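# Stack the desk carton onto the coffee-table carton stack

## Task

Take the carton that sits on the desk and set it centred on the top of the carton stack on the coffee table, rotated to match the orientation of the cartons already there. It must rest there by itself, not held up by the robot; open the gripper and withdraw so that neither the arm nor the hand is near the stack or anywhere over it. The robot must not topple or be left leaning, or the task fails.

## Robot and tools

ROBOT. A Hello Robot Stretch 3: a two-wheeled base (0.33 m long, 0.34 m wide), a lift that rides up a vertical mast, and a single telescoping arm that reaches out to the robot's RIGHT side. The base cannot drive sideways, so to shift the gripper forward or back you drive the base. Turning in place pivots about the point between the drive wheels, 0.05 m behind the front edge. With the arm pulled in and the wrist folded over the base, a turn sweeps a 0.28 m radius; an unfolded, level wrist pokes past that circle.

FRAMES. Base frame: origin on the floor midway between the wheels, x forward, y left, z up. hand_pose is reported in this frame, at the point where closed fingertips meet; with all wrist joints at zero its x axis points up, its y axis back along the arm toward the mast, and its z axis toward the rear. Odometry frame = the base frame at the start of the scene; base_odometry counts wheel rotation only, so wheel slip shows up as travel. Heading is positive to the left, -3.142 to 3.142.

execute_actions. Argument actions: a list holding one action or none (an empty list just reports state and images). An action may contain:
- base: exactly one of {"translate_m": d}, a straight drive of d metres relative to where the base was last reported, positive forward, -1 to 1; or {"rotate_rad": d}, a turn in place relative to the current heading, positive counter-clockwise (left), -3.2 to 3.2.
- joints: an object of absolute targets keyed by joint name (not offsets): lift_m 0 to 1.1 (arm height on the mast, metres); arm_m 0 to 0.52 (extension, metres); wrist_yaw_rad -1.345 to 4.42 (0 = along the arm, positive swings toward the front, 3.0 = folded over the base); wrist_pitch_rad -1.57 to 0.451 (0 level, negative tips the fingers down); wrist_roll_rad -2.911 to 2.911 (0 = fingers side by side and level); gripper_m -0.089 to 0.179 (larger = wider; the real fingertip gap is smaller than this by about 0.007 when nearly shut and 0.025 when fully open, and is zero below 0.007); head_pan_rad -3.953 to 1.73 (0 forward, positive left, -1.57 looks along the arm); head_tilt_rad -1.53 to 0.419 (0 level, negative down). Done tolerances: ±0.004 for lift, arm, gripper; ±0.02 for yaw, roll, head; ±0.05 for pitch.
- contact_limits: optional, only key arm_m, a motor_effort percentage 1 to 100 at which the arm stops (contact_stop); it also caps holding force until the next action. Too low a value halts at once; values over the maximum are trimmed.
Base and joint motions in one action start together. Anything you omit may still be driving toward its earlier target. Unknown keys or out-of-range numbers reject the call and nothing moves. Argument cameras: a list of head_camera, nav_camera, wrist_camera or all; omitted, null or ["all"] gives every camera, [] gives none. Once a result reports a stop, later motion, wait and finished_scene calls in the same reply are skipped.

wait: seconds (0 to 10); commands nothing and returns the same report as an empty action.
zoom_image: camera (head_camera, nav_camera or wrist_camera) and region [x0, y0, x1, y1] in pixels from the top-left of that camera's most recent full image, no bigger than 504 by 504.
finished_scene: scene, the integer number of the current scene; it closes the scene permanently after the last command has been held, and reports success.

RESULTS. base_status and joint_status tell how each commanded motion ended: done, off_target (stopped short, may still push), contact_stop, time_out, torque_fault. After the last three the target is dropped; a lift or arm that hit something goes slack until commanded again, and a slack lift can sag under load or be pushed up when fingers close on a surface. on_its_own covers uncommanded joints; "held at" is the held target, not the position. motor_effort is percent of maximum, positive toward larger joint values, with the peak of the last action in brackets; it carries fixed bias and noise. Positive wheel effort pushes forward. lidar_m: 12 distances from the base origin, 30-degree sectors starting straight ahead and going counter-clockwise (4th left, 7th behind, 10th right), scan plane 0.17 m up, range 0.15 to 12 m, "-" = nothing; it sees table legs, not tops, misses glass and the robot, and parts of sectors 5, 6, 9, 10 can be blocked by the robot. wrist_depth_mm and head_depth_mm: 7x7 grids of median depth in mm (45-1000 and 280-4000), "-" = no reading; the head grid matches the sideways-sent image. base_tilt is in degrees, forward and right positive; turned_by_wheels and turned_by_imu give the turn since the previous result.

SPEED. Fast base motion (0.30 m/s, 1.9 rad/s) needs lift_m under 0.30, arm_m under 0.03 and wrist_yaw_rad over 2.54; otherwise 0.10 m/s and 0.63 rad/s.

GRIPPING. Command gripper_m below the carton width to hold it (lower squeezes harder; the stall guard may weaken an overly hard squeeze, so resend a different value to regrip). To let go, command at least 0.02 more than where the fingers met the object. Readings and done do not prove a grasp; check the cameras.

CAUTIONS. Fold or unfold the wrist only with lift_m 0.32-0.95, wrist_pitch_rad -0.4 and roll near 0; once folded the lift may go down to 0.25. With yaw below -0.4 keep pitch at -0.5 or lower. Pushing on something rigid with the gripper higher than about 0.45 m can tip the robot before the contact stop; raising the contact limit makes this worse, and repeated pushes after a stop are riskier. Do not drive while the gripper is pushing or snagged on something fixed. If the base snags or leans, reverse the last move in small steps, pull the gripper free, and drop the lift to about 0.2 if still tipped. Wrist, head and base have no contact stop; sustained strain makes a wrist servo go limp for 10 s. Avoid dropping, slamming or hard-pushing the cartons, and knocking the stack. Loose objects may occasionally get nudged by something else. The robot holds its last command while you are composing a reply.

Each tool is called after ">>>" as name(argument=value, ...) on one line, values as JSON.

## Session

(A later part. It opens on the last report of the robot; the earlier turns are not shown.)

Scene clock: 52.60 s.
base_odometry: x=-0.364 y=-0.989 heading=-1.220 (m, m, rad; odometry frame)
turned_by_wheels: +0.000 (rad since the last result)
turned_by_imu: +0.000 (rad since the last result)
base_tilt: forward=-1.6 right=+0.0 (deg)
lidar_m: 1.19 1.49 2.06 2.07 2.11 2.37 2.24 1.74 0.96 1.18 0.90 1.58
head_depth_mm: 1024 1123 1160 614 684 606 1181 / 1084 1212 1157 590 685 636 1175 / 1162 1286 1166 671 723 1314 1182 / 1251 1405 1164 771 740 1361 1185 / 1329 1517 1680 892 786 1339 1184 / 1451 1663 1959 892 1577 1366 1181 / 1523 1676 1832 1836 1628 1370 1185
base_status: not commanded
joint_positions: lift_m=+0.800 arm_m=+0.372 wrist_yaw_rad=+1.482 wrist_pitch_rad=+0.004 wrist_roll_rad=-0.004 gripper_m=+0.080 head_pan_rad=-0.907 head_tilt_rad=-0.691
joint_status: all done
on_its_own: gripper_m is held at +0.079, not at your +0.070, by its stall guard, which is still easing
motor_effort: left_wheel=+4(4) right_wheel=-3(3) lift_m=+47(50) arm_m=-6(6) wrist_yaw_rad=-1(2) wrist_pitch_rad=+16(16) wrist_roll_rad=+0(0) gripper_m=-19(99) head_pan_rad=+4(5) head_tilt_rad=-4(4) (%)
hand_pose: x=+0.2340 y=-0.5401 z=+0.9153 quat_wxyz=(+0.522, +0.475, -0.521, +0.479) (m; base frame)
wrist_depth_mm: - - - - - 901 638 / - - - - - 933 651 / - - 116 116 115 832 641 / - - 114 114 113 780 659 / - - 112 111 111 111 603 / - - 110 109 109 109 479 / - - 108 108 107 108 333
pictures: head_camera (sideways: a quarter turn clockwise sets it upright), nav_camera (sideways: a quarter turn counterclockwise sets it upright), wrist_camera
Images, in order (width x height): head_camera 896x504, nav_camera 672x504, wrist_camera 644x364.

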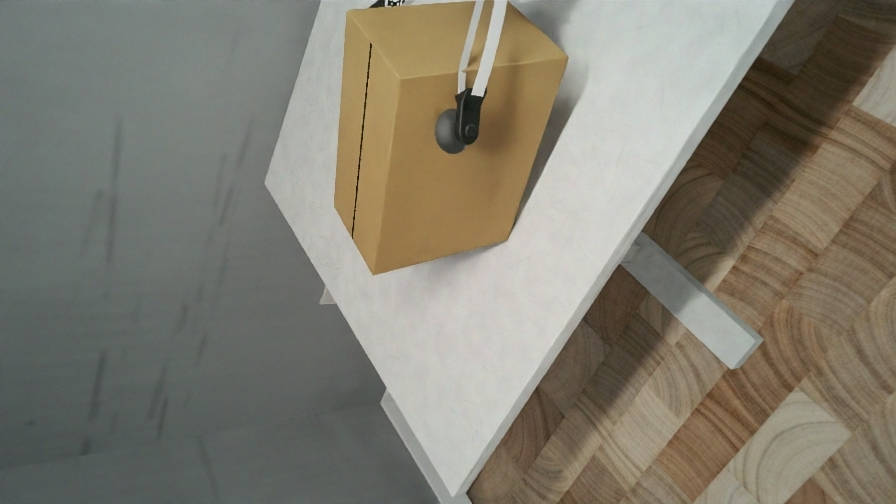

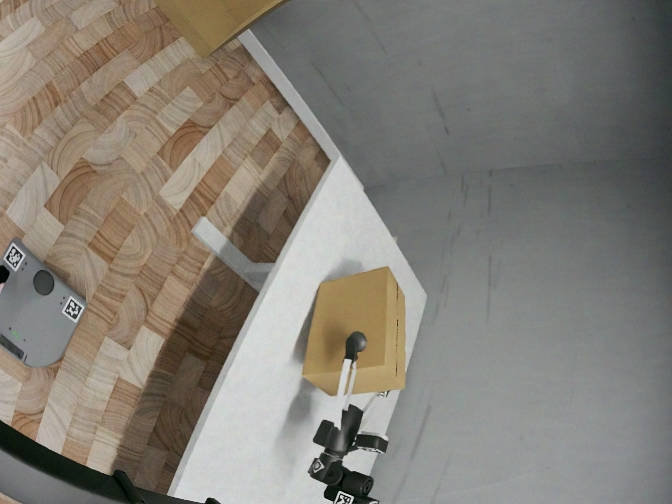

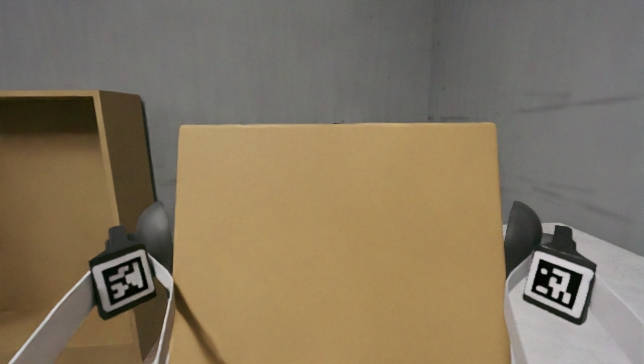

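>>> execute_actions(actions=[{"joints":{"lift_m":0.728}}], cameras=[])

>>> execute_actions(actions=[{"joints":{"gripper_m":0.179}}], cameras=["wrist_camera"])

>>> execute_actions(actions=[{"joints":{"lift_m":1.0}}], cameras=[])

>>> execute_actions(actions=[{"base":{"translate_m":-0.1},"joints":{"lift_m":1.1,"wrist_pitch_rad":-1.57}}])

Scene clock: 55.57 s.
base_odometry: x=-0.364 y=-0.989 heading=-1.220 (m, m, rad; odometry frame)
turned_by_wheels: +0.000 (rad since the last result)
turned_by_imu: -0.001 (rad since the last result)
base_tilt: forward=-1.7 right=+0.0 (deg)
lidar_m: 1.19 1.49 2.06 2.07 2.11 2.36 2.24 1.74 0.96 1.18 0.90 1.58
head_depth_mm: 1025 1125 1162 777 714 607 1184 / 1090 1197 1161 628 685 651 1180 / 1161 1293 1164 674 707 1304 1190 / 1246 1400 1166 737 742 1366 1176 / 1343 1506 1675 890 787 1334 1181 / 1453 1654 1926 891 1577 1374 1181 / 1526 1687 1830 1870 1637 1367 1177
base_status: not commanded
joint_positions: lift_m=+0.728 arm_m=+0.372 wrist_yaw_rad=+1.481 wrist_pitch_rad=+0.012 wrist_roll_rad=-0.005 gripper_m=+0.092 head_pan_rad=-0.907 head_tilt_rad=-0.692
joint_status: all done
on_its_own: gripper_m is held at +0.091, not at your +0.070, by its stall guard, which is still easing
motor_effort: left_wheel=+4(7) right_wheel=-2(6) lift_m=+29(42) arm_m=-5(6) wrist_yaw_rad=-1(1) wrist_pitch_rad=+11(16) wrist_roll_rad=+0(1) gripper_m=-27(40) head_pan_rad=+4(4) head_tilt_rad=-4(4) (%)
hand_pose: x=+0.2341 y=-0.5402 z=+0.8459 quat_wxyz=(+0.521, +0.473, -0.523, +0.481) (m; base frame)
wrist_depth_mm: - - - - - 908 645 / - - - - - 917 651 / - - 110 112 115 824 658 / - - 111 114 117 652 645 / - - 115 118 122 125 475 / - - 120 123 126 130 333 / - 262 125 127 132 245 255
pictures: none
No camera images: the call's "cameras" was empty. Leave "cameras" out to get every camera's image.

Scene clock: 56.93 s.
base_odometry: x=-0.364 y=-0.989 heading=-1.220 (m, m, rad; odometry frame)
turned_by_wheels: +0.000 (rad since the last result)
turned_by_imu: +0.000 (rad since the last result)
base_tilt: forward=-1.6 right=+0.0 (deg)
lidar_m: 1.19 1.49 2.05 2.07 2.12 2.36 2.23 1.74 0.96 1.18 0.90 1.57
head_depth_mm: 1025 1120 1159 748 701 608 1183 / 1093 1212 1159 630 691 649 1190 / 1155 1290 1159 677 715 1314 1180 / 1239 1390 1163 734 742 1368 1181 / 1346 1520 1671 892 784 1337 1182 / 1463 1658 1952 896 1593 1370 1184 / 1526 1675 1840 1860 1636 1363 1182
base_status: not commanded
joint_positions: lift_m=+0.728 arm_m=+0.372 wrist_yaw_rad=+1.481 wrist_pitch_rad=+0.012 wrist_roll_rad=-0.005 gripper_m=+0.179 head_pan_rad=-0.907 head_tilt_rad=-0.692
joint_status: all done
motor_effort: left_wheel=+4(4) right_wheel=-2(2) lift_m=+29(29) arm_m=-5(5) wrist_yaw_rad=-1(1) wrist_pitch_rad=+11(11) wrist_roll_rad=+0(0) gripper_m=+0(100) head_pan_rad=+4(4) head_tilt_rad=-3(4) (%)
hand_pose: x=+0.2341 y=-0.5402 z=+0.8459 quat_wxyz=(+0.521, +0.473, -0.523, +0.481) (m; base frame)
wrist_depth_mm: - - - - - 906 646 / - - - - - 910 654 / - - 109 112 115 831 655 / - - 111 114 117 645 645 / - - 115 119 122 125 518 / - 345 120 122 126 300 354 / - 275 124 128 131 246 245
pictures: wrist_camera
Images, in order (width x height): wrist_camera 644x364.

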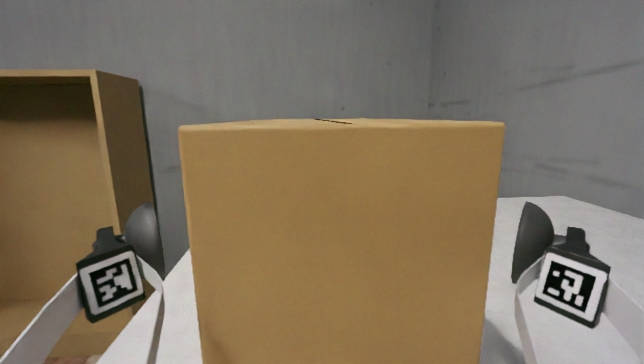

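Scene clock: 60.23 s.
base_odometry: x=-0.364 y=-0.989 heading=-1.220 (m, m, rad; odometry frame)
turned_by_wheels: +0.000 (rad since the last result)
turned_by_imu: -0.001 (rad since the last result)
base_tilt: forward=-1.5 right=+0.1 (deg)
lidar_m: 1.19 1.49 2.06 2.07 2.12 2.36 2.23 1.74 0.96 1.18 0.89 1.58
head_depth_mm: 1023 1110 1156 807 720 608 1178 / 1090 1187 1159 633 684 650 1186 / 1161 1289 1161 675 707 1315 1174 / 1250 1389 1164 736 742 1367 1187 / 1342 1516 1679 890 784 1332 1184 / 1454 1662 1947 893 1591 1366 1190 / 1515 1677 1829 1848 1618 1363 1176
base_status: not commanded
joint_positions: lift_m=+1.000 arm_m=+0.372 wrist_yaw_rad=+1.481 wrist_pitch_rad=+0.011 wrist_roll_rad=-0.005 gripper_m=+0.179 head_pan_rad=-0.907 head_tilt_rad=-0.692
joint_status: all done
motor_effort: left_wheel=+4(4) right_wheel=-2(2) lift_m=+46(48) arm_m=-5(5) wrist_yaw_rad=-1(1) wrist_pitch_rad=+11(11) wrist_roll_rad=+0(0) gripper_m=+0(0) head_pan_rad=+4(4) head_tilt_rad=-4(4) (%)
hand_pose: x=+0.2341 y=-0.5402 z=+1.1173 quat_wxyz=(+0.521, +0.473, -0.523, +0.481) (m; base frame)
wrist_depth_mm: - - - - - 910 646 / - - - - - 901 638 / - - - - - 927 657 / - - - - - 914 647 / - - - - - - 634 / - - - - - - 618 / - - - 387 640 639 621
pictures: none
No camera images: the call's "cameras" was empty. Leave "cameras" out to get every camera's image.

Scene clock: 62.47 s.
base_odometry: x=-0.399 y=-0.895 heading=-1.220 (m, m, rad; odometry frame)
turned_by_wheels: +0.000 (rad since the last result)
turned_by_imu: -0.001 (rad since the last result)
base_tilt: forward=-1.6 right=+0.1 (deg)
lidar_m: 1.29 1.57 2.19 2.08 2.10 2.26 2.14 1.74 0.89 1.18 0.96 0.99
head_depth_mm: 1023 1126 1154 889 720 605 1173 / 1090 1213 1163 834 720 652 1185 / 1163 1293 1160 678 723 1303 1183 / 1249 1402 795 737 739 1370 1179 / 1349 1517 1162 810 786 1375 1179 / 1468 1680 1856 891 1596 1343 1181 / 1582 1752 1938 955 1639 1368 1183
base_status: done
joint_positions: lift_m=+1.100 arm_m=+0.372 wrist_yaw_rad=+1.481 wrist_pitch_rad=-1.564 wrist_roll_rad=-0.005 gripper_m=+0.179 head_pan_rad=-0.907 head_tilt_rad=-0.692
joint_status: all done
motor_effort: left_wheel=+4(5) right_wheel=-3(7) lift_m=+46(47) arm_m=-5(5) wrist_yaw_rad=-1(2) wrist_pitch_rad=-3(11) wrist_roll_rad=+0(0) gripper_m=+0(0) head_pan_rad=+3(3) head_tilt_rad=-3(3) (%)
hand_pose: x=-0.0438 y=-0.5155 z=+0.9820 quat_wxyz=(+0.707, +0.706, -0.032, -0.028) (m; base frame)
wrist_depth_mm: - - 386 376 378 371 370 / - - 394 391 389 384 382 / - - 409 405 401 396 394 / - - 422 421 413 411 409 / - - - 440 429 425 421 / - - - 455 452 447 437 / - - - 469 471 457 455
pictures: head_camera (sideways: a quarter turn clockwise sets it upright), nav_camera (sideways: a quarter turn counterclockwise sets it upright), wrist_camera
Images, in order (width x height): head_camera 896x504, nav_camera 672x504, wrist_camera 644x364.

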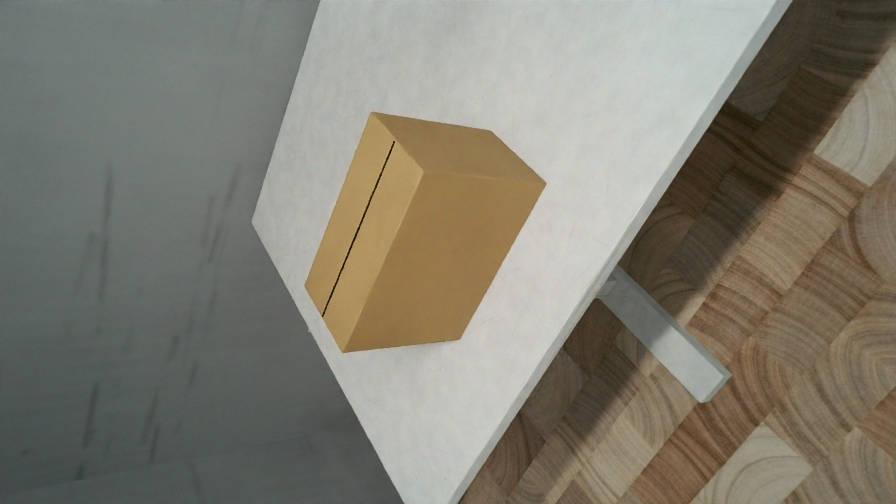

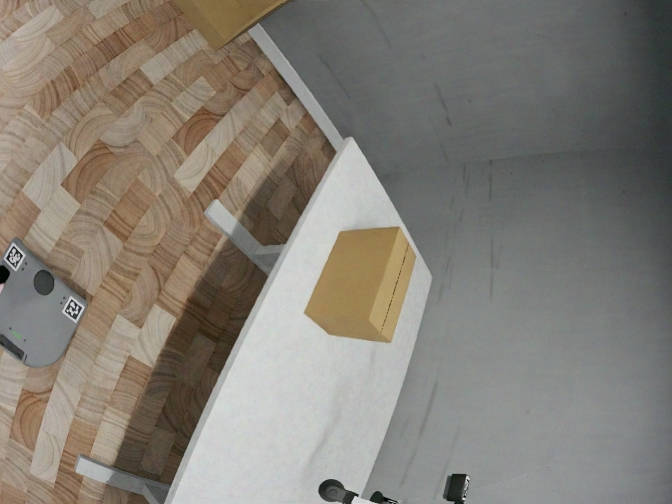

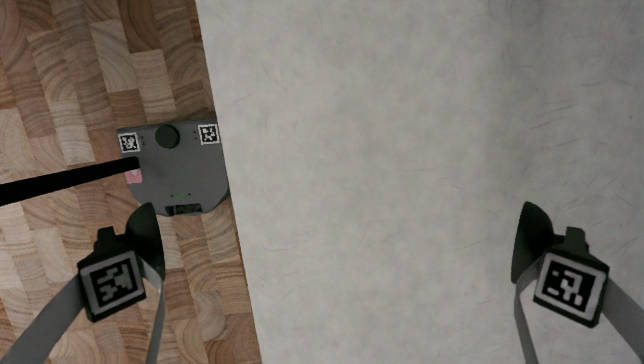

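>>> execute_actions(actions=[{"base":{"translate_m":0.39},"joints":{"arm_m":0.40,"head_pan_rad":-1.5,"head_tilt_rad":-0.8}}])

Scene clock: 68.87 s.
base_odometry: x=-0.265 y=-1.261 heading=-1.220 (m, m, rad; odometry frame)
turned_by_wheels: +0.000 (rad since the last result)
turned_by_imu: -0.001 (rad since the last result)
base_tilt: forward=-1.7 right=+0.0 (deg)
lidar_m: 0.91 1.20 1.27 2.06 3.69 2.66 2.53 1.17 1.22 1.17 0.75 1.27
head_depth_mm: 1009 1127 978 795 669 1275 1141 / - 1130 981 622 666 1273 1140 / 1014 1134 981 612 667 1310 1146 / 1004 1138 985 619 668 1293 1145 / 1015 1137 980 627 668 1301 1143 / 1016 1142 984 793 682 1284 1137 / 1026 1168 985 794 681 1298 1140
base_status: done
joint_positions: lift_m=+1.100 arm_m=+0.400 wrist_yaw_rad=+1.481 wrist_pitch_rad=-1.565 wrist_roll_rad=-0.005 gripper_m=+0.179 head_pan_rad=-1.493 head_tilt_rad=-0.790
joint_status: all done
motor_effort: left_wheel=+4(8) right_wheel=-3(5) lift_m=+47(46) arm_m=+5(7) wrist_yaw_rad=-1(0) wrist_pitch_rad=-3(3) wrist_roll_rad=+0(0) gripper_m=+1(0) head_pan_rad=-2(37) head_tilt_rad=-4(14) (%)
hand_pose: x=-0.0439 y=-0.5428 z=+0.9821 quat_wxyz=(+0.707, +0.706, -0.032, -0.028) (m; base frame)
wrist_depth_mm: - - 218 215 369 373 372 / - - 390 222 382 385 383 / - - 405 229 397 397 395 / - - 418 238 409 408 406 / - - 439 247 422 431 418 / - - 460 450 446 448 430 / - - - 472 463 462 462
pictures: head_camera (sideways: a quarter turn clockwise sets it upright), nav_camera (sideways: a quarter turn counterclockwise sets it upright), wrist_camera
Images, in order (width x height): head_camera 896x504, nav_camera 672x504, wrist_camera 644x364.

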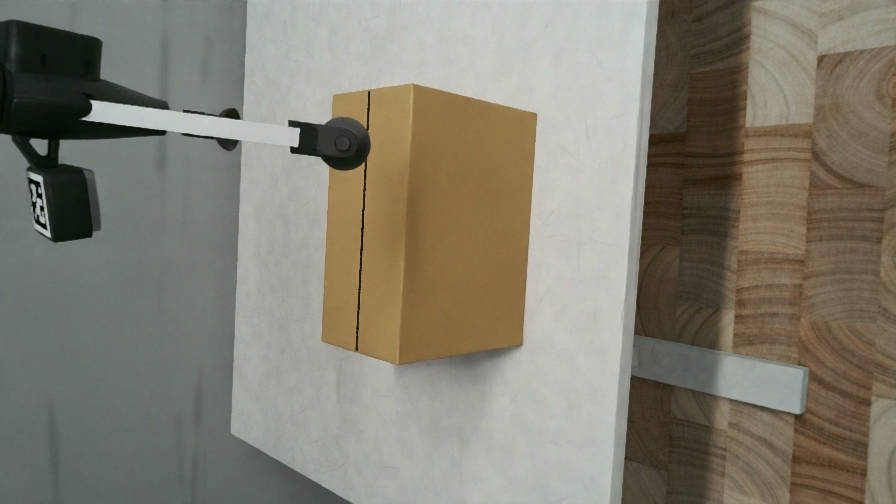

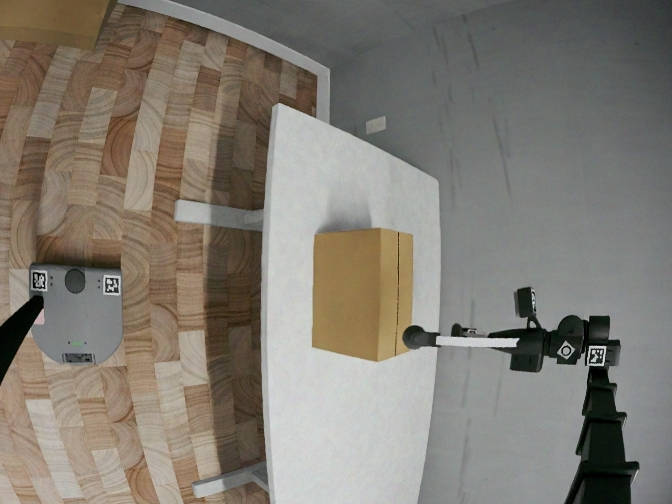

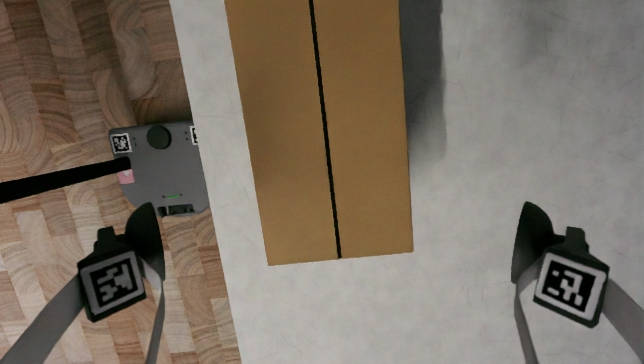

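>>> execute_actions(actions=[{"base":{"translate_m":0.075},"joints":{"wrist_yaw_rad":1.59}}])

Scene clock: 72.73 s.
base_odometry: x=-0.239 y=-1.332 heading=-1.219 (m, m, rad; odometry frame)
turned_by_wheels: +0.000 (rad since the last result)
turned_by_imu: -0.001 (rad since the last result)
base_tilt: forward=-1.6 right=+0.0 (deg)
lidar_m: 0.83 1.12 1.22 2.07 3.68 2.75 2.60 1.23 1.22 0.75 0.73 1.19
head_depth_mm: 1019 1122 979 594 667 1279 1139 / - 1124 981 604 664 1283 1150 / 999 1132 985 611 666 1305 1137 / 1006 1139 982 621 667 1302 1146 / 1008 1134 982 796 666 1289 1140 / 1013 1148 984 795 680 1293 1147 / 1020 1161 1338 795 680 1301 1131
base_status: done
joint_positions: lift_m=+1.100 arm_m=+0.400 wrist_yaw_rad=+1.587 wrist_pitch_rad=-1.565 wrist_roll_rad=-0.005 gripper_m=+0.179 head_pan_rad=-1.493 head_tilt_rad=-0.790
joint_status: all done
motor_effort: left_wheel=+4(8) right_wheel=-3(3) lift_m=+47(46) arm_m=+5(5) wrist_yaw_rad=+1(3) wrist_pitch_rad=-3(3) wrist_roll_rad=+0(0) gripper_m=+0(1) head_pan_rad=-3(3) head_tilt_rad=-5(4) (%)
hand_pose: x=-0.0439 y=-0.5451 z=+0.9821 quat_wxyz=(+0.707, +0.707, +0.006, +0.009) (m; base frame)
wrist_depth_mm: - - 381 375 374 373 368 / - - 389 222 381 387 383 / - - 405 228 396 399 395 / - - 421 239 410 414 407 / - - 441 246 425 425 422 / - - 459 255 444 448 435 / - - 480 268 462 464 464
pictures: head_camera (sideways: a quarter turn clockwise sets it upright), nav_camera (sideways: a quarter turn counterclockwise sets it upright), wrist_camera
Images, in order (width x height): head_camera 896x504, nav_camera 672x504, wrist_camera 644x364.

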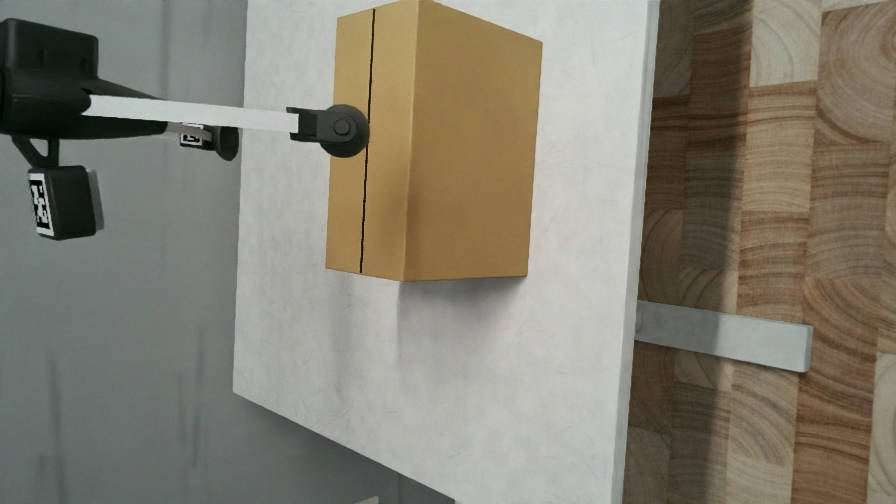

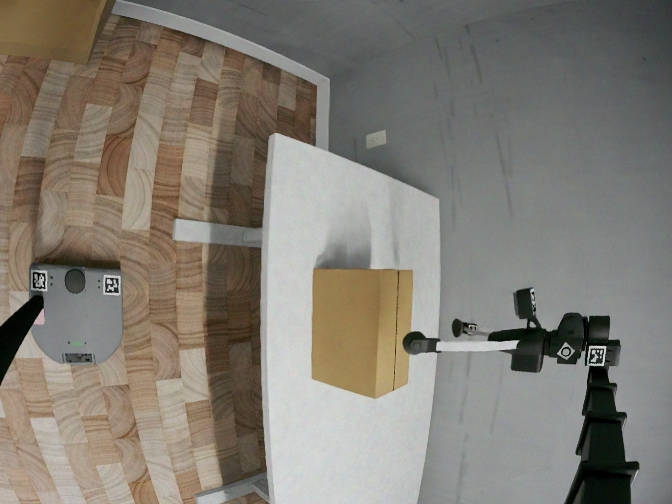

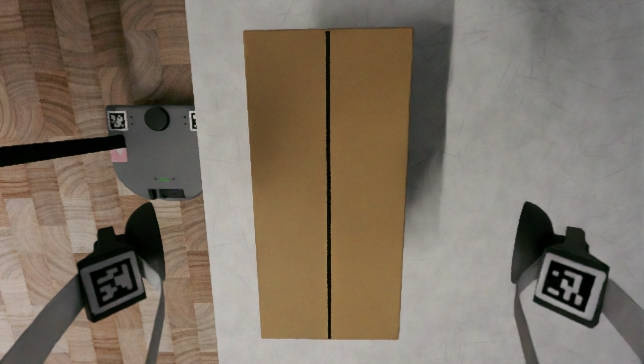

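>>> execute_actions(actions=[{"base":{"translate_m":0.015},"joints":{"lift_m":0.975,"arm_m":0.397}}])

Scene clock: 75.13 s.
base_odometry: x=-0.234 y=-1.346 heading=-1.219 (m, m, rad; odometry frame)
turned_by_wheels: +0.000 (rad since the last result)
turned_by_imu: +0.000 (rad since the last result)
base_tilt: forward=-1.6 right=+0.0 (deg)
lidar_m: 0.81 1.11 1.21 2.06 3.69 2.77 2.62 1.24 1.22 0.72 0.72 1.18
head_depth_mm: 1021 1122 980 595 666 1273 1141 / - - 650 604 667 1277 1144 / 1000 1113 646 610 664 1289 1143 / 1008 1129 984 656 664 1305 1143 / 1008 1139 981 792 667 1276 1141 / 1014 1154 981 797 682 1299 1136 / 1023 1165 1357 795 683 1307 1144
base_status: done
joint_positions: lift_m=+0.975 arm_m=+0.397 wrist_yaw_rad=+1.587 wrist_pitch_rad=-1.565 wrist_roll_rad=-0.005 gripper_m=+0.179 head_pan_rad=-1.493 head_tilt_rad=-0.790
joint_status: all done
motor_effort: left_wheel=+4(9) right_wheel=-3(6) lift_m=+30(44) arm_m=-6(6) wrist_yaw_rad=+2(2) wrist_pitch_rad=-3(3) wrist_roll_rad=+0(0) gripper_m=+1(1) head_pan_rad=-3(3) head_tilt_rad=-4(4) (%)
hand_pose: x=-0.0440 y=-0.5430 z=+0.8576 quat_wxyz=(+0.707, +0.707, +0.006, +0.009) (m; base frame)
wrist_depth_mm: 947 273 101 100 99 100 259 / 975 282 105 104 103 104 266 / - 110 108 107 106 274 277 / - 297 112 111 110 284 286 / - 310 117 115 114 115 295 / - 325 121 120 118 305 304 / - - 126 125 124 321 322
pictures: head_camera (sideways: a quarter turn clockwise sets it upright), nav_camera (sideways: a quarter turn counterclockwise sets it upright), wrist_camera
Images, in order (width x height): head_camera 896x504, nav_camera 672x504, wrist_camera 644x364.

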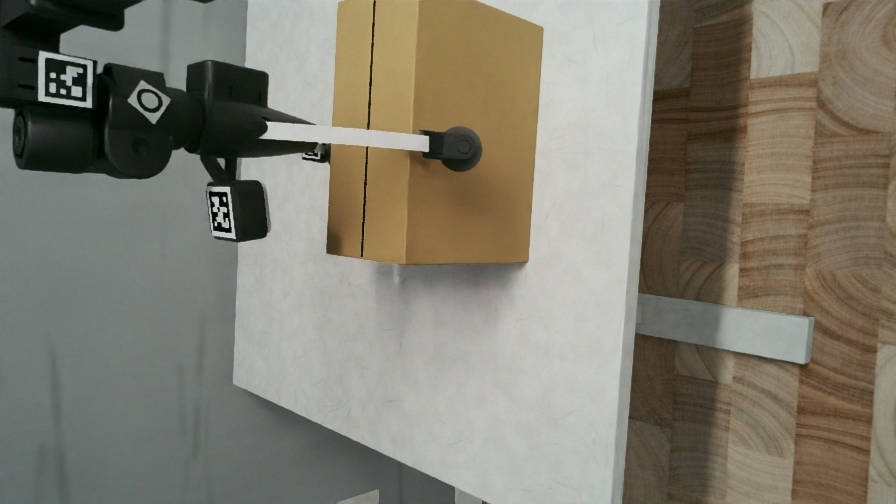

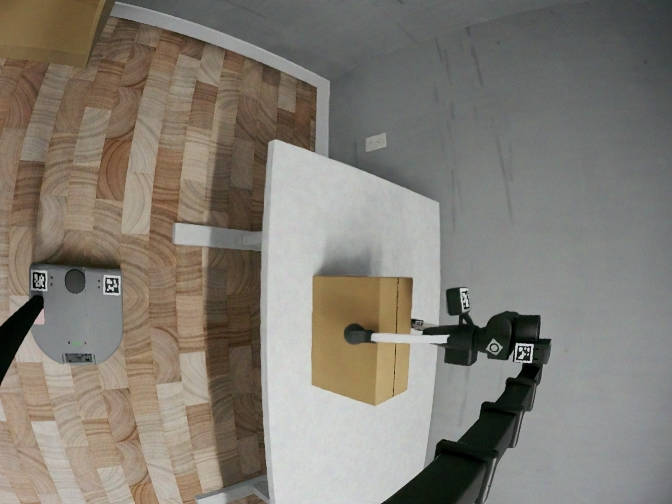

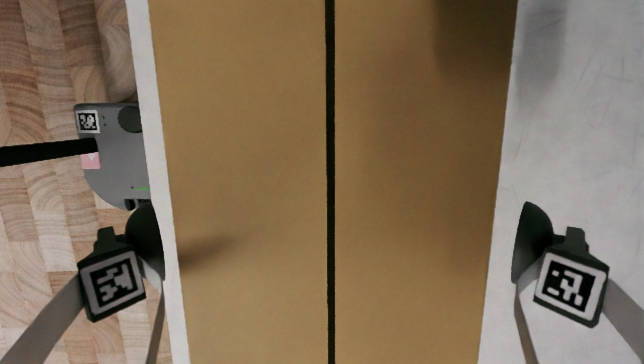

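>>> execute_actions(actions=[{"joints":{"gripper_m":0.08}}], cameras=[])

>>> execute_actions(actions=[{"joints":{"lift_m":1.1}}])

Scene clock: 77.30 s.
base_odometry: x=-0.234 y=-1.346 heading=-1.219 (m, m, rad; odometry frame)
turned_by_wheels: +0.000 (rad since the last result)
turned_by_imu: +0.000 (rad since the last result)
base_tilt: forward=-1.5 right=+0.0 (deg)
lidar_m: 0.82 1.10 1.21 2.06 3.68 2.76 2.62 1.25 1.22 0.72 0.73 1.18
head_depth_mm: 1023 1112 981 596 668 1283 1143 / - - 648 605 665 1273 1137 / 997 1119 648 616 667 1301 1139 / 1006 1129 986 658 668 1298 1142 / 1012 1137 979 796 666 1271 1148 / 1012 1159 987 796 686 1303 1148 / 1019 1162 1356 798 682 1294 1137
base_status: not commanded
joint_positions: lift_m=+0.975 arm_m=+0.397 wrist_yaw_rad=+1.587 wrist_pitch_rad=-1.567 wrist_roll_rad=-0.005 gripper_m=+0.082 head_pan_rad=-1.493 head_tilt_rad=-0.790
joint_status: all done
motor_effort: left_wheel=+4(4) right_wheel=-3(3) lift_m=+30(30) arm_m=-5(6) wrist_yaw_rad=+1(3) wrist_pitch_rad=-2(3) wrist_roll_rad=+0(0) gripper_m=-35(99) head_pan_rad=-3(3) head_tilt_rad=-5(4) (%)
hand_pose: x=-0.0445 y=-0.5429 z=+0.8577 quat_wxyz=(+0.707, +0.707, +0.006, +0.009) (m; base frame)
wrist_depth_mm: 937 271 102 101 100 101 261 / 965 281 105 105 104 105 267 / - 286 109 108 108 275 278 / - 295 113 112 111 287 288 / - - 117 116 115 115 298 / - - 122 121 120 120 309 / - - 127 126 125 321 319
pictures: none
No camera images: the call's "cameras" was empty. Leave "cameras" out to get every camera's image.

Scene clock: 79.37 s.
base_odometry: x=-0.234 y=-1.346 heading=-1.219 (m, m, rad; odometry frame)
turned_by_wheels: +0.000 (rad since the last result)
turned_by_imu: -0.001 (rad since the last result)
base_tilt: forward=-1.5 right=+0.1 (deg)
lidar_m: 0.82 1.11 1.21 2.07 3.69 2.76 2.61 1.24 1.22 0.72 0.72 1.18
head_depth_mm: 1020 1080 514 597 665 1279 1142 / - 1074 519 605 665 1274 1144 / 995 1095 521 613 666 1306 1146 / 1007 1119 533 752 666 1302 1144 / 1012 1133 985 794 663 1269 1139 / 1015 1149 979 799 682 1309 1140 / 1021 1170 1359 792 680 1300 1142
base_status: not commanded
joint_positions: lift_m=+1.100 arm_m=+0.397 wrist_yaw_rad=+1.587 wrist_pitch_rad=-1.567 wrist_roll_rad=-0.005 gripper_m=+0.092 head_pan_rad=-1.493 head_tilt_rad=-0.790
joint_status: all done
on_its_own: gripper_m is held at +0.090, not at your +0.080, by its stall guard, which is not easing now
motor_effort: left_wheel=+4(5) right_wheel=-2(4) lift_m=+48(50) arm_m=-6(6) wrist_yaw_rad=+2(3) wrist_pitch_rad=-2(2) wrist_roll_rad=+0(0) gripper_m=-23(35) head_pan_rad=-4(4) head_tilt_rad=-4(4) (%)
hand_pose: x=-0.0445 y=-0.5429 z=+0.9821 quat_wxyz=(+0.707, +0.707, +0.007, +0.009) (m; base frame)
wrist_depth_mm: - - 108 107 106 107 368 / - - 112 111 110 379 381 / - - 116 114 114 392 397 / - - 120 119 118 408 406 / - - 125 124 122 272 426 / - - 130 128 127 129 440 / - - 136 134 133 455 456
pictures: head_camera (sideways: a quarter turn clockwise sets it upright), nav_camera (sideways: a quarter turn counterclockwise sets it upright), wrist_camera
Images, in order (width x height): head_camera 896x504, nav_camera 672x504, wrist_camera 644x364.

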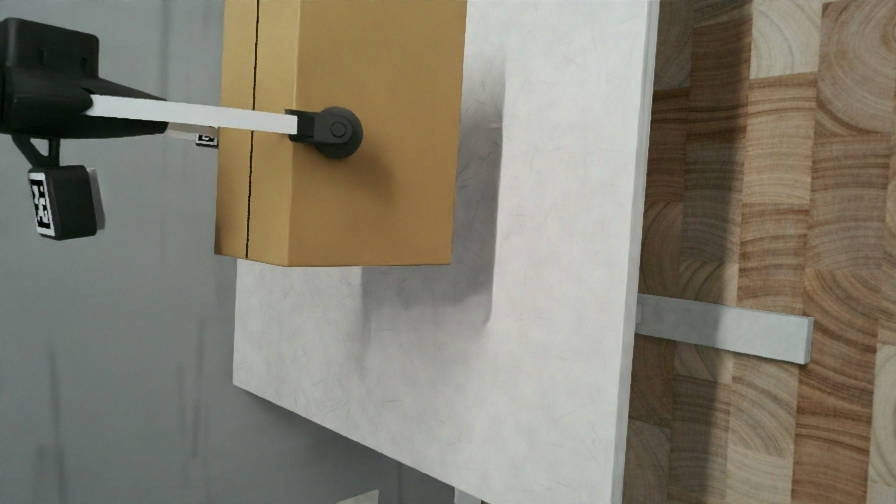

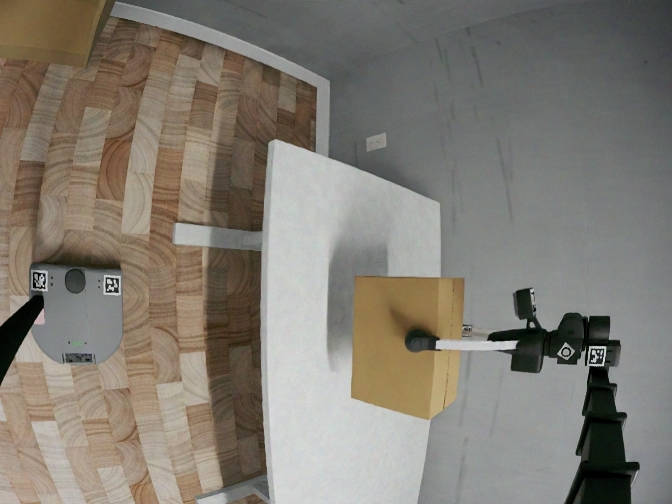

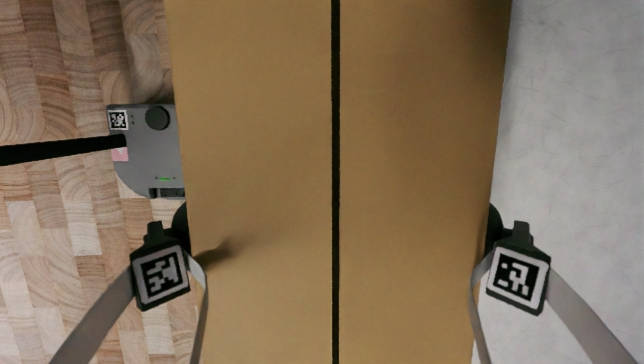

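>>> execute_actions(actions=[{"joints":{"arm_m":0.06,"head_pan_rad":0,"head_tilt_rad":-0.5}}], cameras=[])

>>> execute_actions(actions=[{"base":{"rotate_rad":1.86}}], cameras=["head_camera","wrist_camera"])

>>> execute_actions(actions=[{"base":{"translate_m":1.0},"joints":{"head_pan_rad":-0.5,"head_tilt_rad":-0.6}}])

Scene clock: 85.93 s.
base_odometry: x=-0.234 y=-1.346 heading=-1.219 (m, m, rad; odometry frame)
turned_by_wheels: +0.000 (rad since the last result)
turned_by_imu: -0.001 (rad since the last result)
base_tilt: forward=-1.5 right=+0.0 (deg)
lidar_m: 0.82 1.11 1.21 2.06 3.68 2.76 2.61 1.24 1.22 0.72 0.72 1.18
head_depth_mm: 936 1013 1112 1241 1390 1522 1293 / 932 1011 1107 1226 1376 1509 1296 / 928 1007 1110 1223 1373 1511 1300 / 922 1008 1104 1223 1372 1500 1294 / 927 1005 1069 1188 1199 1415 1265 / 919 1000 893 1160 1307 1411 1264 / 917 1002 976 1160 1305 1412 1264
base_status: not commanded
joint_positions: lift_m=+1.100 arm_m=+0.060 wrist_yaw_rad=+1.588 wrist_pitch_rad=-1.567 wrist_roll_rad=-0.005 gripper_m=+0.092 head_pan_rad=-0.007 head_tilt_rad=-0.507
joint_status: all done
on_its_own: gripper_m is held at +0.090, not at your +0.080, by its stall guard, which is not easing now
motor_effort: left_wheel=+3(3) right_wheel=-2(2) lift_m=+48(48) arm_m=-6(6) wrist_yaw_rad=+0(2) wrist_pitch_rad=-2(2) wrist_roll_rad=+0(0) gripper_m=-23(23) head_pan_rad=+4(41) head_tilt_rad=+3(21) (%)
hand_pose: x=-0.0445 y=-0.2060 z=+0.9821 quat_wxyz=(+0.707, +0.707, +0.007, +0.009) (m; base frame)
wrist_depth_mm: - - 108 107 106 107 370 / - - 112 111 110 380 383 / - - 115 114 114 394 396 / - - 120 119 118 411 413 / - - 125 124 123 274 425 / - - 130 129 128 129 439 / - - 136 134 132 460 460
pictures: none
No camera images: the call's "cameras" was empty. Leave "cameras" out to get every camera's image.

Scene clock: 89.87 s.
base_odometry: x=-0.234 y=-1.346 heading=+0.641 (m, m, rad; odometry frame)
turned_by_wheels: +1.860 (rad since the last result)
turned_by_imu: +1.842 (rad since the last result)
base_tilt: forward=-1.6 right=-0.1 (deg)
lidar_m: 2.06 3.07 2.62 2.41 1.24 1.17 0.72 1.31 1.12 0.82 1.21 2.20
head_depth_mm: 2909 3121 3422 2652 1948 1567 1301 / 2996 3190 3406 2405 1964 1571 1295 / 3055 3296 2160 2504 1958 1564 1290 / 3108 3365 2669 2563 1947 1563 1299 / 3258 3542 3676 2484 1981 1565 1312 / 3274 3597 3803 2656 1950 1565 1298 / 3329 3717 3984 2617 1978 1571 1302
base_status: done
joint_positions: lift_m=+1.100 arm_m=+0.060 wrist_yaw_rad=+1.588 wrist_pitch_rad=-1.567 wrist_roll_rad=-0.005 gripper_m=+0.092 head_pan_rad=-0.007 head_tilt_rad=-0.507
joint_status: not commanded
on_its_own: gripper_m is held at +0.090, not at your +0.080, by its stall guard, which is not easing now
motor_effort: left_wheel=-1(6) right_wheel=+1(5) lift_m=+47(48) arm_m=-6(6) wrist_yaw_rad=+2(1) wrist_pitch_rad=-2(2) wrist_roll_rad=+0(0) gripper_m=-24(24) head_pan_rad=+4(4) head_tilt_rad=+3(3) (%)
hand_pose: x=-0.0444 y=-0.2060 z=+0.9821 quat_wxyz=(+0.707, +0.707, +0.007, +0.009) (m; base frame)
wrist_depth_mm: - - 108 107 106 107 915 / - - 112 111 110 979 942 / - - 116 115 114 983 967 / - - 120 119 118 - 971 / - - 125 124 122 - - / - - 130 129 127 129 906 / 485 507 136 134 133 - 887
pictures: head_camera (sideways: a quarter turn clockwise sets it upright), wrist_camera
Images, in order (width x height): head_camera 896x504, wrist_camera 644x364.

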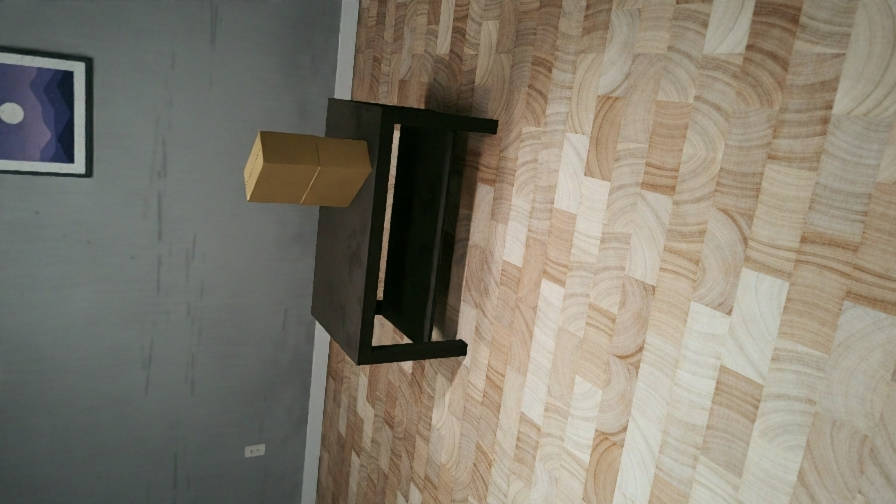

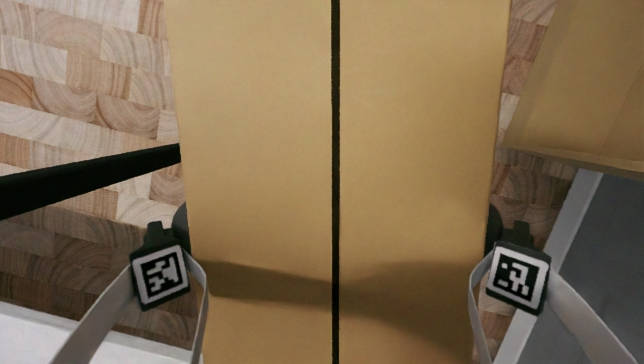

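Scene clock: 101.37 s.
base_odometry: x=+0.568 y=-0.748 heading=+0.640 (m, m, rad; odometry frame)
turned_by_wheels: +0.000 (rad since the last result)
turned_by_imu: +0.002 (rad since the last result)
base_tilt: forward=-1.6 right=+0.0 (deg)
lidar_m: 1.73 1.28 2.39 2.39 2.48 1.83 1.72 1.34 1.07 1.36 1.57 1.10
head_depth_mm: 2308 2464 2553 2283 1783 1464 1236 / 2394 2626 2855 2285 1775 1458 1233 / 2316 2545 2813 2321 1785 1468 1232 / 2280 2494 2770 2307 1739 1455 1240 / 2237 2430 2717 1449 1577 1462 1237 / 2193 2400 1216 1284 1582 1463 1232 / 2137 2338 1306 1395 1534 1460 1233
base_status: done
joint_positions: lift_m=+1.100 arm_m=+0.060 wrist_yaw_rad=+1.588 wrist_pitch_rad=-1.567 wrist_roll_rad=-0.005 gripper_m=+0.092 head_pan_rad=-0.493 head_tilt_rad=-0.592
joint_status: all done
on_its_own: gripper_m is held at +0.090, not at your +0.080, by its stall guard, which is not easing now
motor_effort: left_wheel=-2(4) right_wheel=+2(4) lift_m=+47(48) arm_m=-6(6) wrist_yaw_rad=+2(1) wrist_pitch_rad=-2(2) wrist_roll_rad=+0(0) gripper_m=-24(23) head_pan_rad=-2(33) head_tilt_rad=-4(13) (%)
hand_pose: x=-0.0444 y=-0.2060 z=+0.9821 quat_wxyz=(+0.707, +0.707, +0.007, +0.009) (m; base frame)
wrist_depth_mm: - - 108 107 106 107 - / - - 112 111 110 - - / - - 116 115 114 - - / - - 120 119 118 - - / - - 125 124 122 - - / - - 130 129 127 129 - / - - 136 134 133 - -
pictures: head_camera (sideways: a quarter turn clockwise sets it upright), nav_camera (sideways: a quarter turn counterclockwise sets it upright), wrist_camera
Images, in order (width x height): head_camera 896x504, nav_camera 672x504, wrist_camera 644x364.

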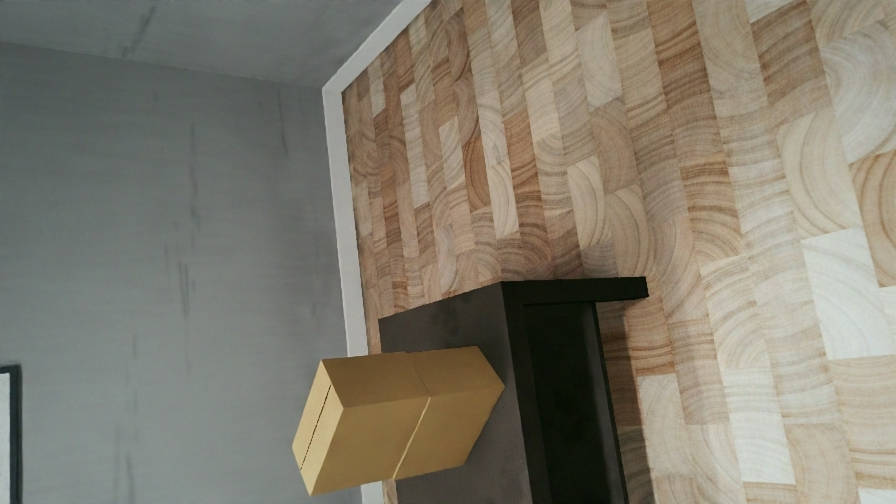

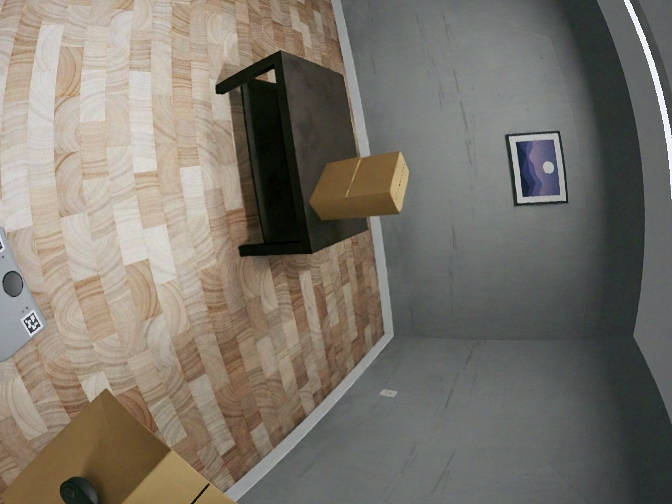

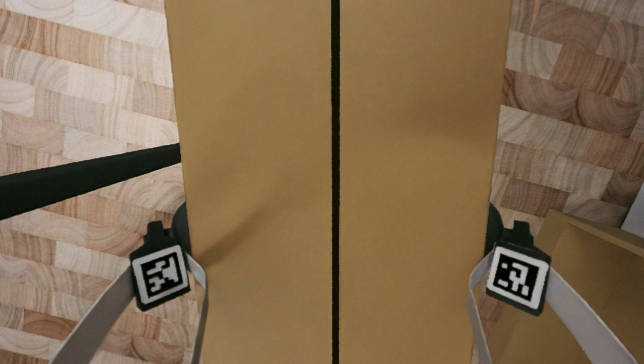

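>>> execute_actions(actions=[{"base":{"rotate_rad":-0.11}}], cameras=[])

>>> execute_actions(actions=[{"base":{"translate_m":0.66}}], cameras=[])

>>> execute_actions(actions=[{"base":{"rotate_rad":1.39},"joints":{"wrist_yaw_rad":0.73,"head_pan_rad":-1.55,"head_tilt_rad":-0.75}}])

Scene clock: 103.93 s.
base_odometry: x=+0.568 y=-0.748 heading=+0.531 (m, m, rad; odometry frame)
turned_by_wheels: -0.110 (rad since the last result)
turned_by_imu: -0.110 (rad since the last result)
base_tilt: forward=-1.5 right=+0.2 (deg)
lidar_m: 1.60 1.28 2.42 2.39 2.58 1.83 1.72 1.35 1.34 1.07 1.49 1.10
head_depth_mm: 1947 2060 2158 2225 1791 1458 1237 / 2284 2415 2607 2299 1782 1463 1243 / 2408 2674 2881 2297 1778 1468 1237 / 2338 2595 2842 2315 1794 1470 1240 / 2268 2479 2734 2269 1668 1455 1243 / 2201 2422 2629 1451 1575 1466 1231 / 2131 2331 1214 1247 1488 1463 1237
base_status: done
joint_positions: lift_m=+1.100 arm_m=+0.060 wrist_yaw_rad=+1.588 wrist_pitch_rad=-1.567 wrist_roll_rad=-0.005 gripper_m=+0.092 head_pan_rad=-0.493 head_tilt_rad=-0.592
joint_status: not commanded
on_its_own: gripper_m is held at +0.090, not at your +0.080, by its stall guard, which is not easing now
motor_effort: left_wheel=+5(10) right_wheel=-3(6) lift_m=+47(48) arm_m=-6(6) wrist_yaw_rad=+1(1) wrist_pitch_rad=-2(2) wrist_roll_rad=+0(0) gripper_m=-23(24) head_pan_rad=-3(3) head_tilt_rad=-3(4) (%)
hand_pose: x=-0.0444 y=-0.2060 z=+0.9821 quat_wxyz=(+0.707, +0.707, +0.007, +0.009) (m; base frame)
wrist_depth_mm: - - 108 107 106 107 - / - - 111 111 110 - - / - - 116 115 114 - - / - - 120 119 118 - - / - - 125 123 122 - - / - - 130 129 128 129 - / - - 136 134 133 - -
pictures: none
No camera images: the call's "cameras" was empty. Leave "cameras" out to get every camera's image.

Scene clock: 112.03 s.
base_odometry: x=+1.138 y=-0.414 heading=+0.531 (m, m, rad; odometry frame)
turned_by_wheels: +0.000 (rad since the last result)
turned_by_imu: +0.001 (rad since the last result)
base_tilt: forward=-1.6 right=+0.1 (deg)
lidar_m: 1.97 0.72 0.74 2.30 2.50 2.41 2.38 1.78 1.37 1.46 1.59 0.50
head_depth_mm: 1956 2114 2317 2269 1780 1462 1230 / 1870 2076 2354 2296 1790 1463 1244 / 1794 2010 2260 2296 1791 1461 946 / 1744 1948 2154 2303 1662 931 867 / 1708 1877 2053 2223 692 731 811 / 1657 1820 2009 2158 693 769 809 / 1608 1746 1923 2121 733 889 810
base_status: done
joint_positions: lift_m=+1.100 arm_m=+0.060 wrist_yaw_rad=+1.588 wrist_pitch_rad=-1.567 wrist_roll_rad=-0.005 gripper_m=+0.092 head_pan_rad=-0.493 head_tilt_rad=-0.592
joint_status: not commanded
on_its_own: gripper_m is held at +0.090, not at your +0.080, by its stall guard, which is not easing now
motor_effort: left_wheel=+4(10) right_wheel=-3(3) lift_m=+47(48) arm_m=-6(6) wrist_yaw_rad=+2(0) wrist_pitch_rad=-2(2) wrist_roll_rad=+0(0) gripper_m=-23(23) head_pan_rad=-3(3) head_tilt_rad=-4(3) (%)
hand_pose: x=-0.0444 y=-0.2060 z=+0.9821 quat_wxyz=(+0.707, +0.707, +0.007, +0.009) (m; base frame)
wrist_depth_mm: - - 108 107 106 107 - / - - 112 111 110 - - / - - 116 115 114 - - / - - 120 119 118 - - / - - 125 124 122 - - / - - 130 129 127 129 - / - - 136 134 133 - -
pictures: none
No camera images: the call's "cameras" was empty. Leave "cameras" out to get every camera's image.

Scene clock: 115.17 s.
base_odometry: x=+1.138 y=-0.414 heading=+1.921 (m, m, rad; odometry frame)
turned_by_wheels: +1.390 (rad since the last result)
turned_by_imu: +1.376 (rad since the last result)
base_tilt: forward=-1.6 right=+0.0 (deg)
lidar_m: 2.30 2.36 2.41 2.38 1.89 1.37 1.45 1.50 0.50 0.97 1.10 0.72
head_depth_mm: - - - - - 291 - / - - - - - 290 - / 1626 - 2123 685 - 291 - / 1693 1924 2108 743 331 - - / 1700 1915 2155 1158 330 306 1140 / 1699 1930 2157 1240 1021 912 1163 / 1688 1906 2156 1237 1019 909 1159
base_status: done
joint_positions: lift_m=+1.100 arm_m=+0.060 wrist_yaw_rad=+0.733 wrist_pitch_rad=-1.567 wrist_roll_rad=-0.005 gripper_m=+0.092 head_pan_rad=-1.543 head_tilt_rad=-0.741
joint_status: all done
on_its_own: gripper_m is held at +0.090, not at your +0.080, by its stall guard, which is not easing now
motor_effort: left_wheel=-2(6) right_wheel=+2(6) lift_m=+47(48) arm_m=-6(6) wrist_yaw_rad=-2(3) wrist_pitch_rad=-2(2) wrist_roll_rad=+0(0) gripper_m=-24(23) head_pan_rad=-3(43) head_tilt_rad=-4(17) (%)
hand_pose: x=-0.0370 y=-0.1884 z=+0.9821 quat_wxyz=(+0.648, +0.646, -0.287, -0.285) (m; base frame)
wrist_depth_mm: - - 108 107 106 107 - / - - 112 111 110 633 - / - - 116 115 114 - - / - - 120 119 118 - - / - - 125 123 123 - - / - - 130 129 128 129 - / - - 136 134 133 - -
pictures: head_camera (sideways: a quarter turn clockwise sets it upright), nav_camera (sideways: a quarter turn counterclockwise sets it upright), wrist_camera
Images, in order (width x height): head_camera 896x504, nav_camera 672x504, wrist_camera 644x364.

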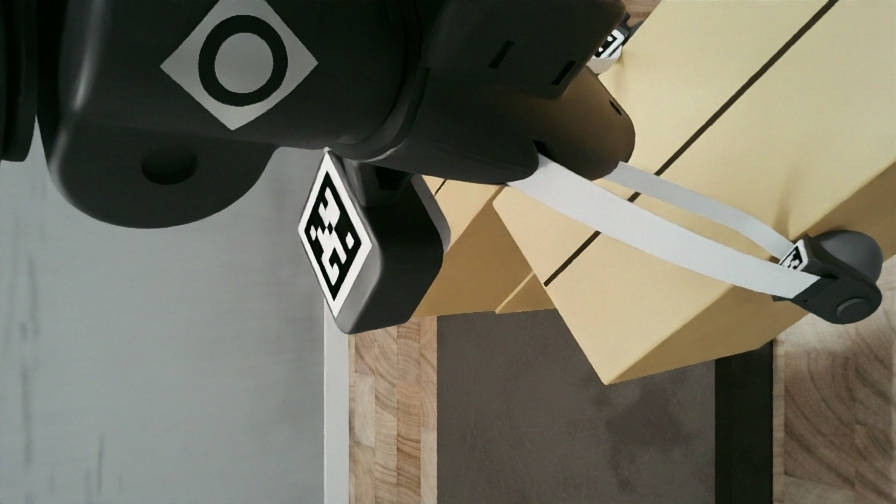

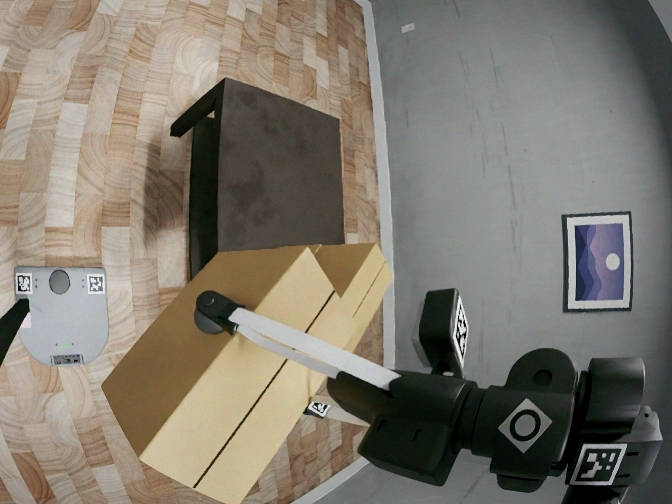

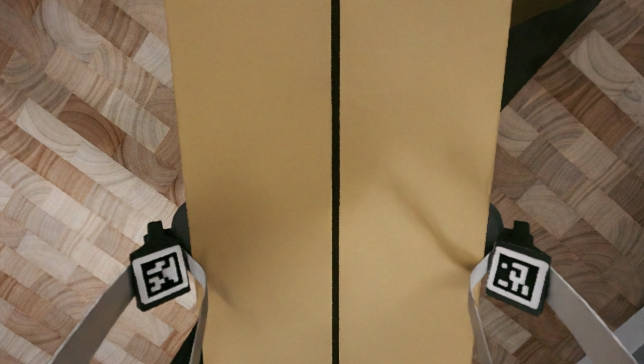

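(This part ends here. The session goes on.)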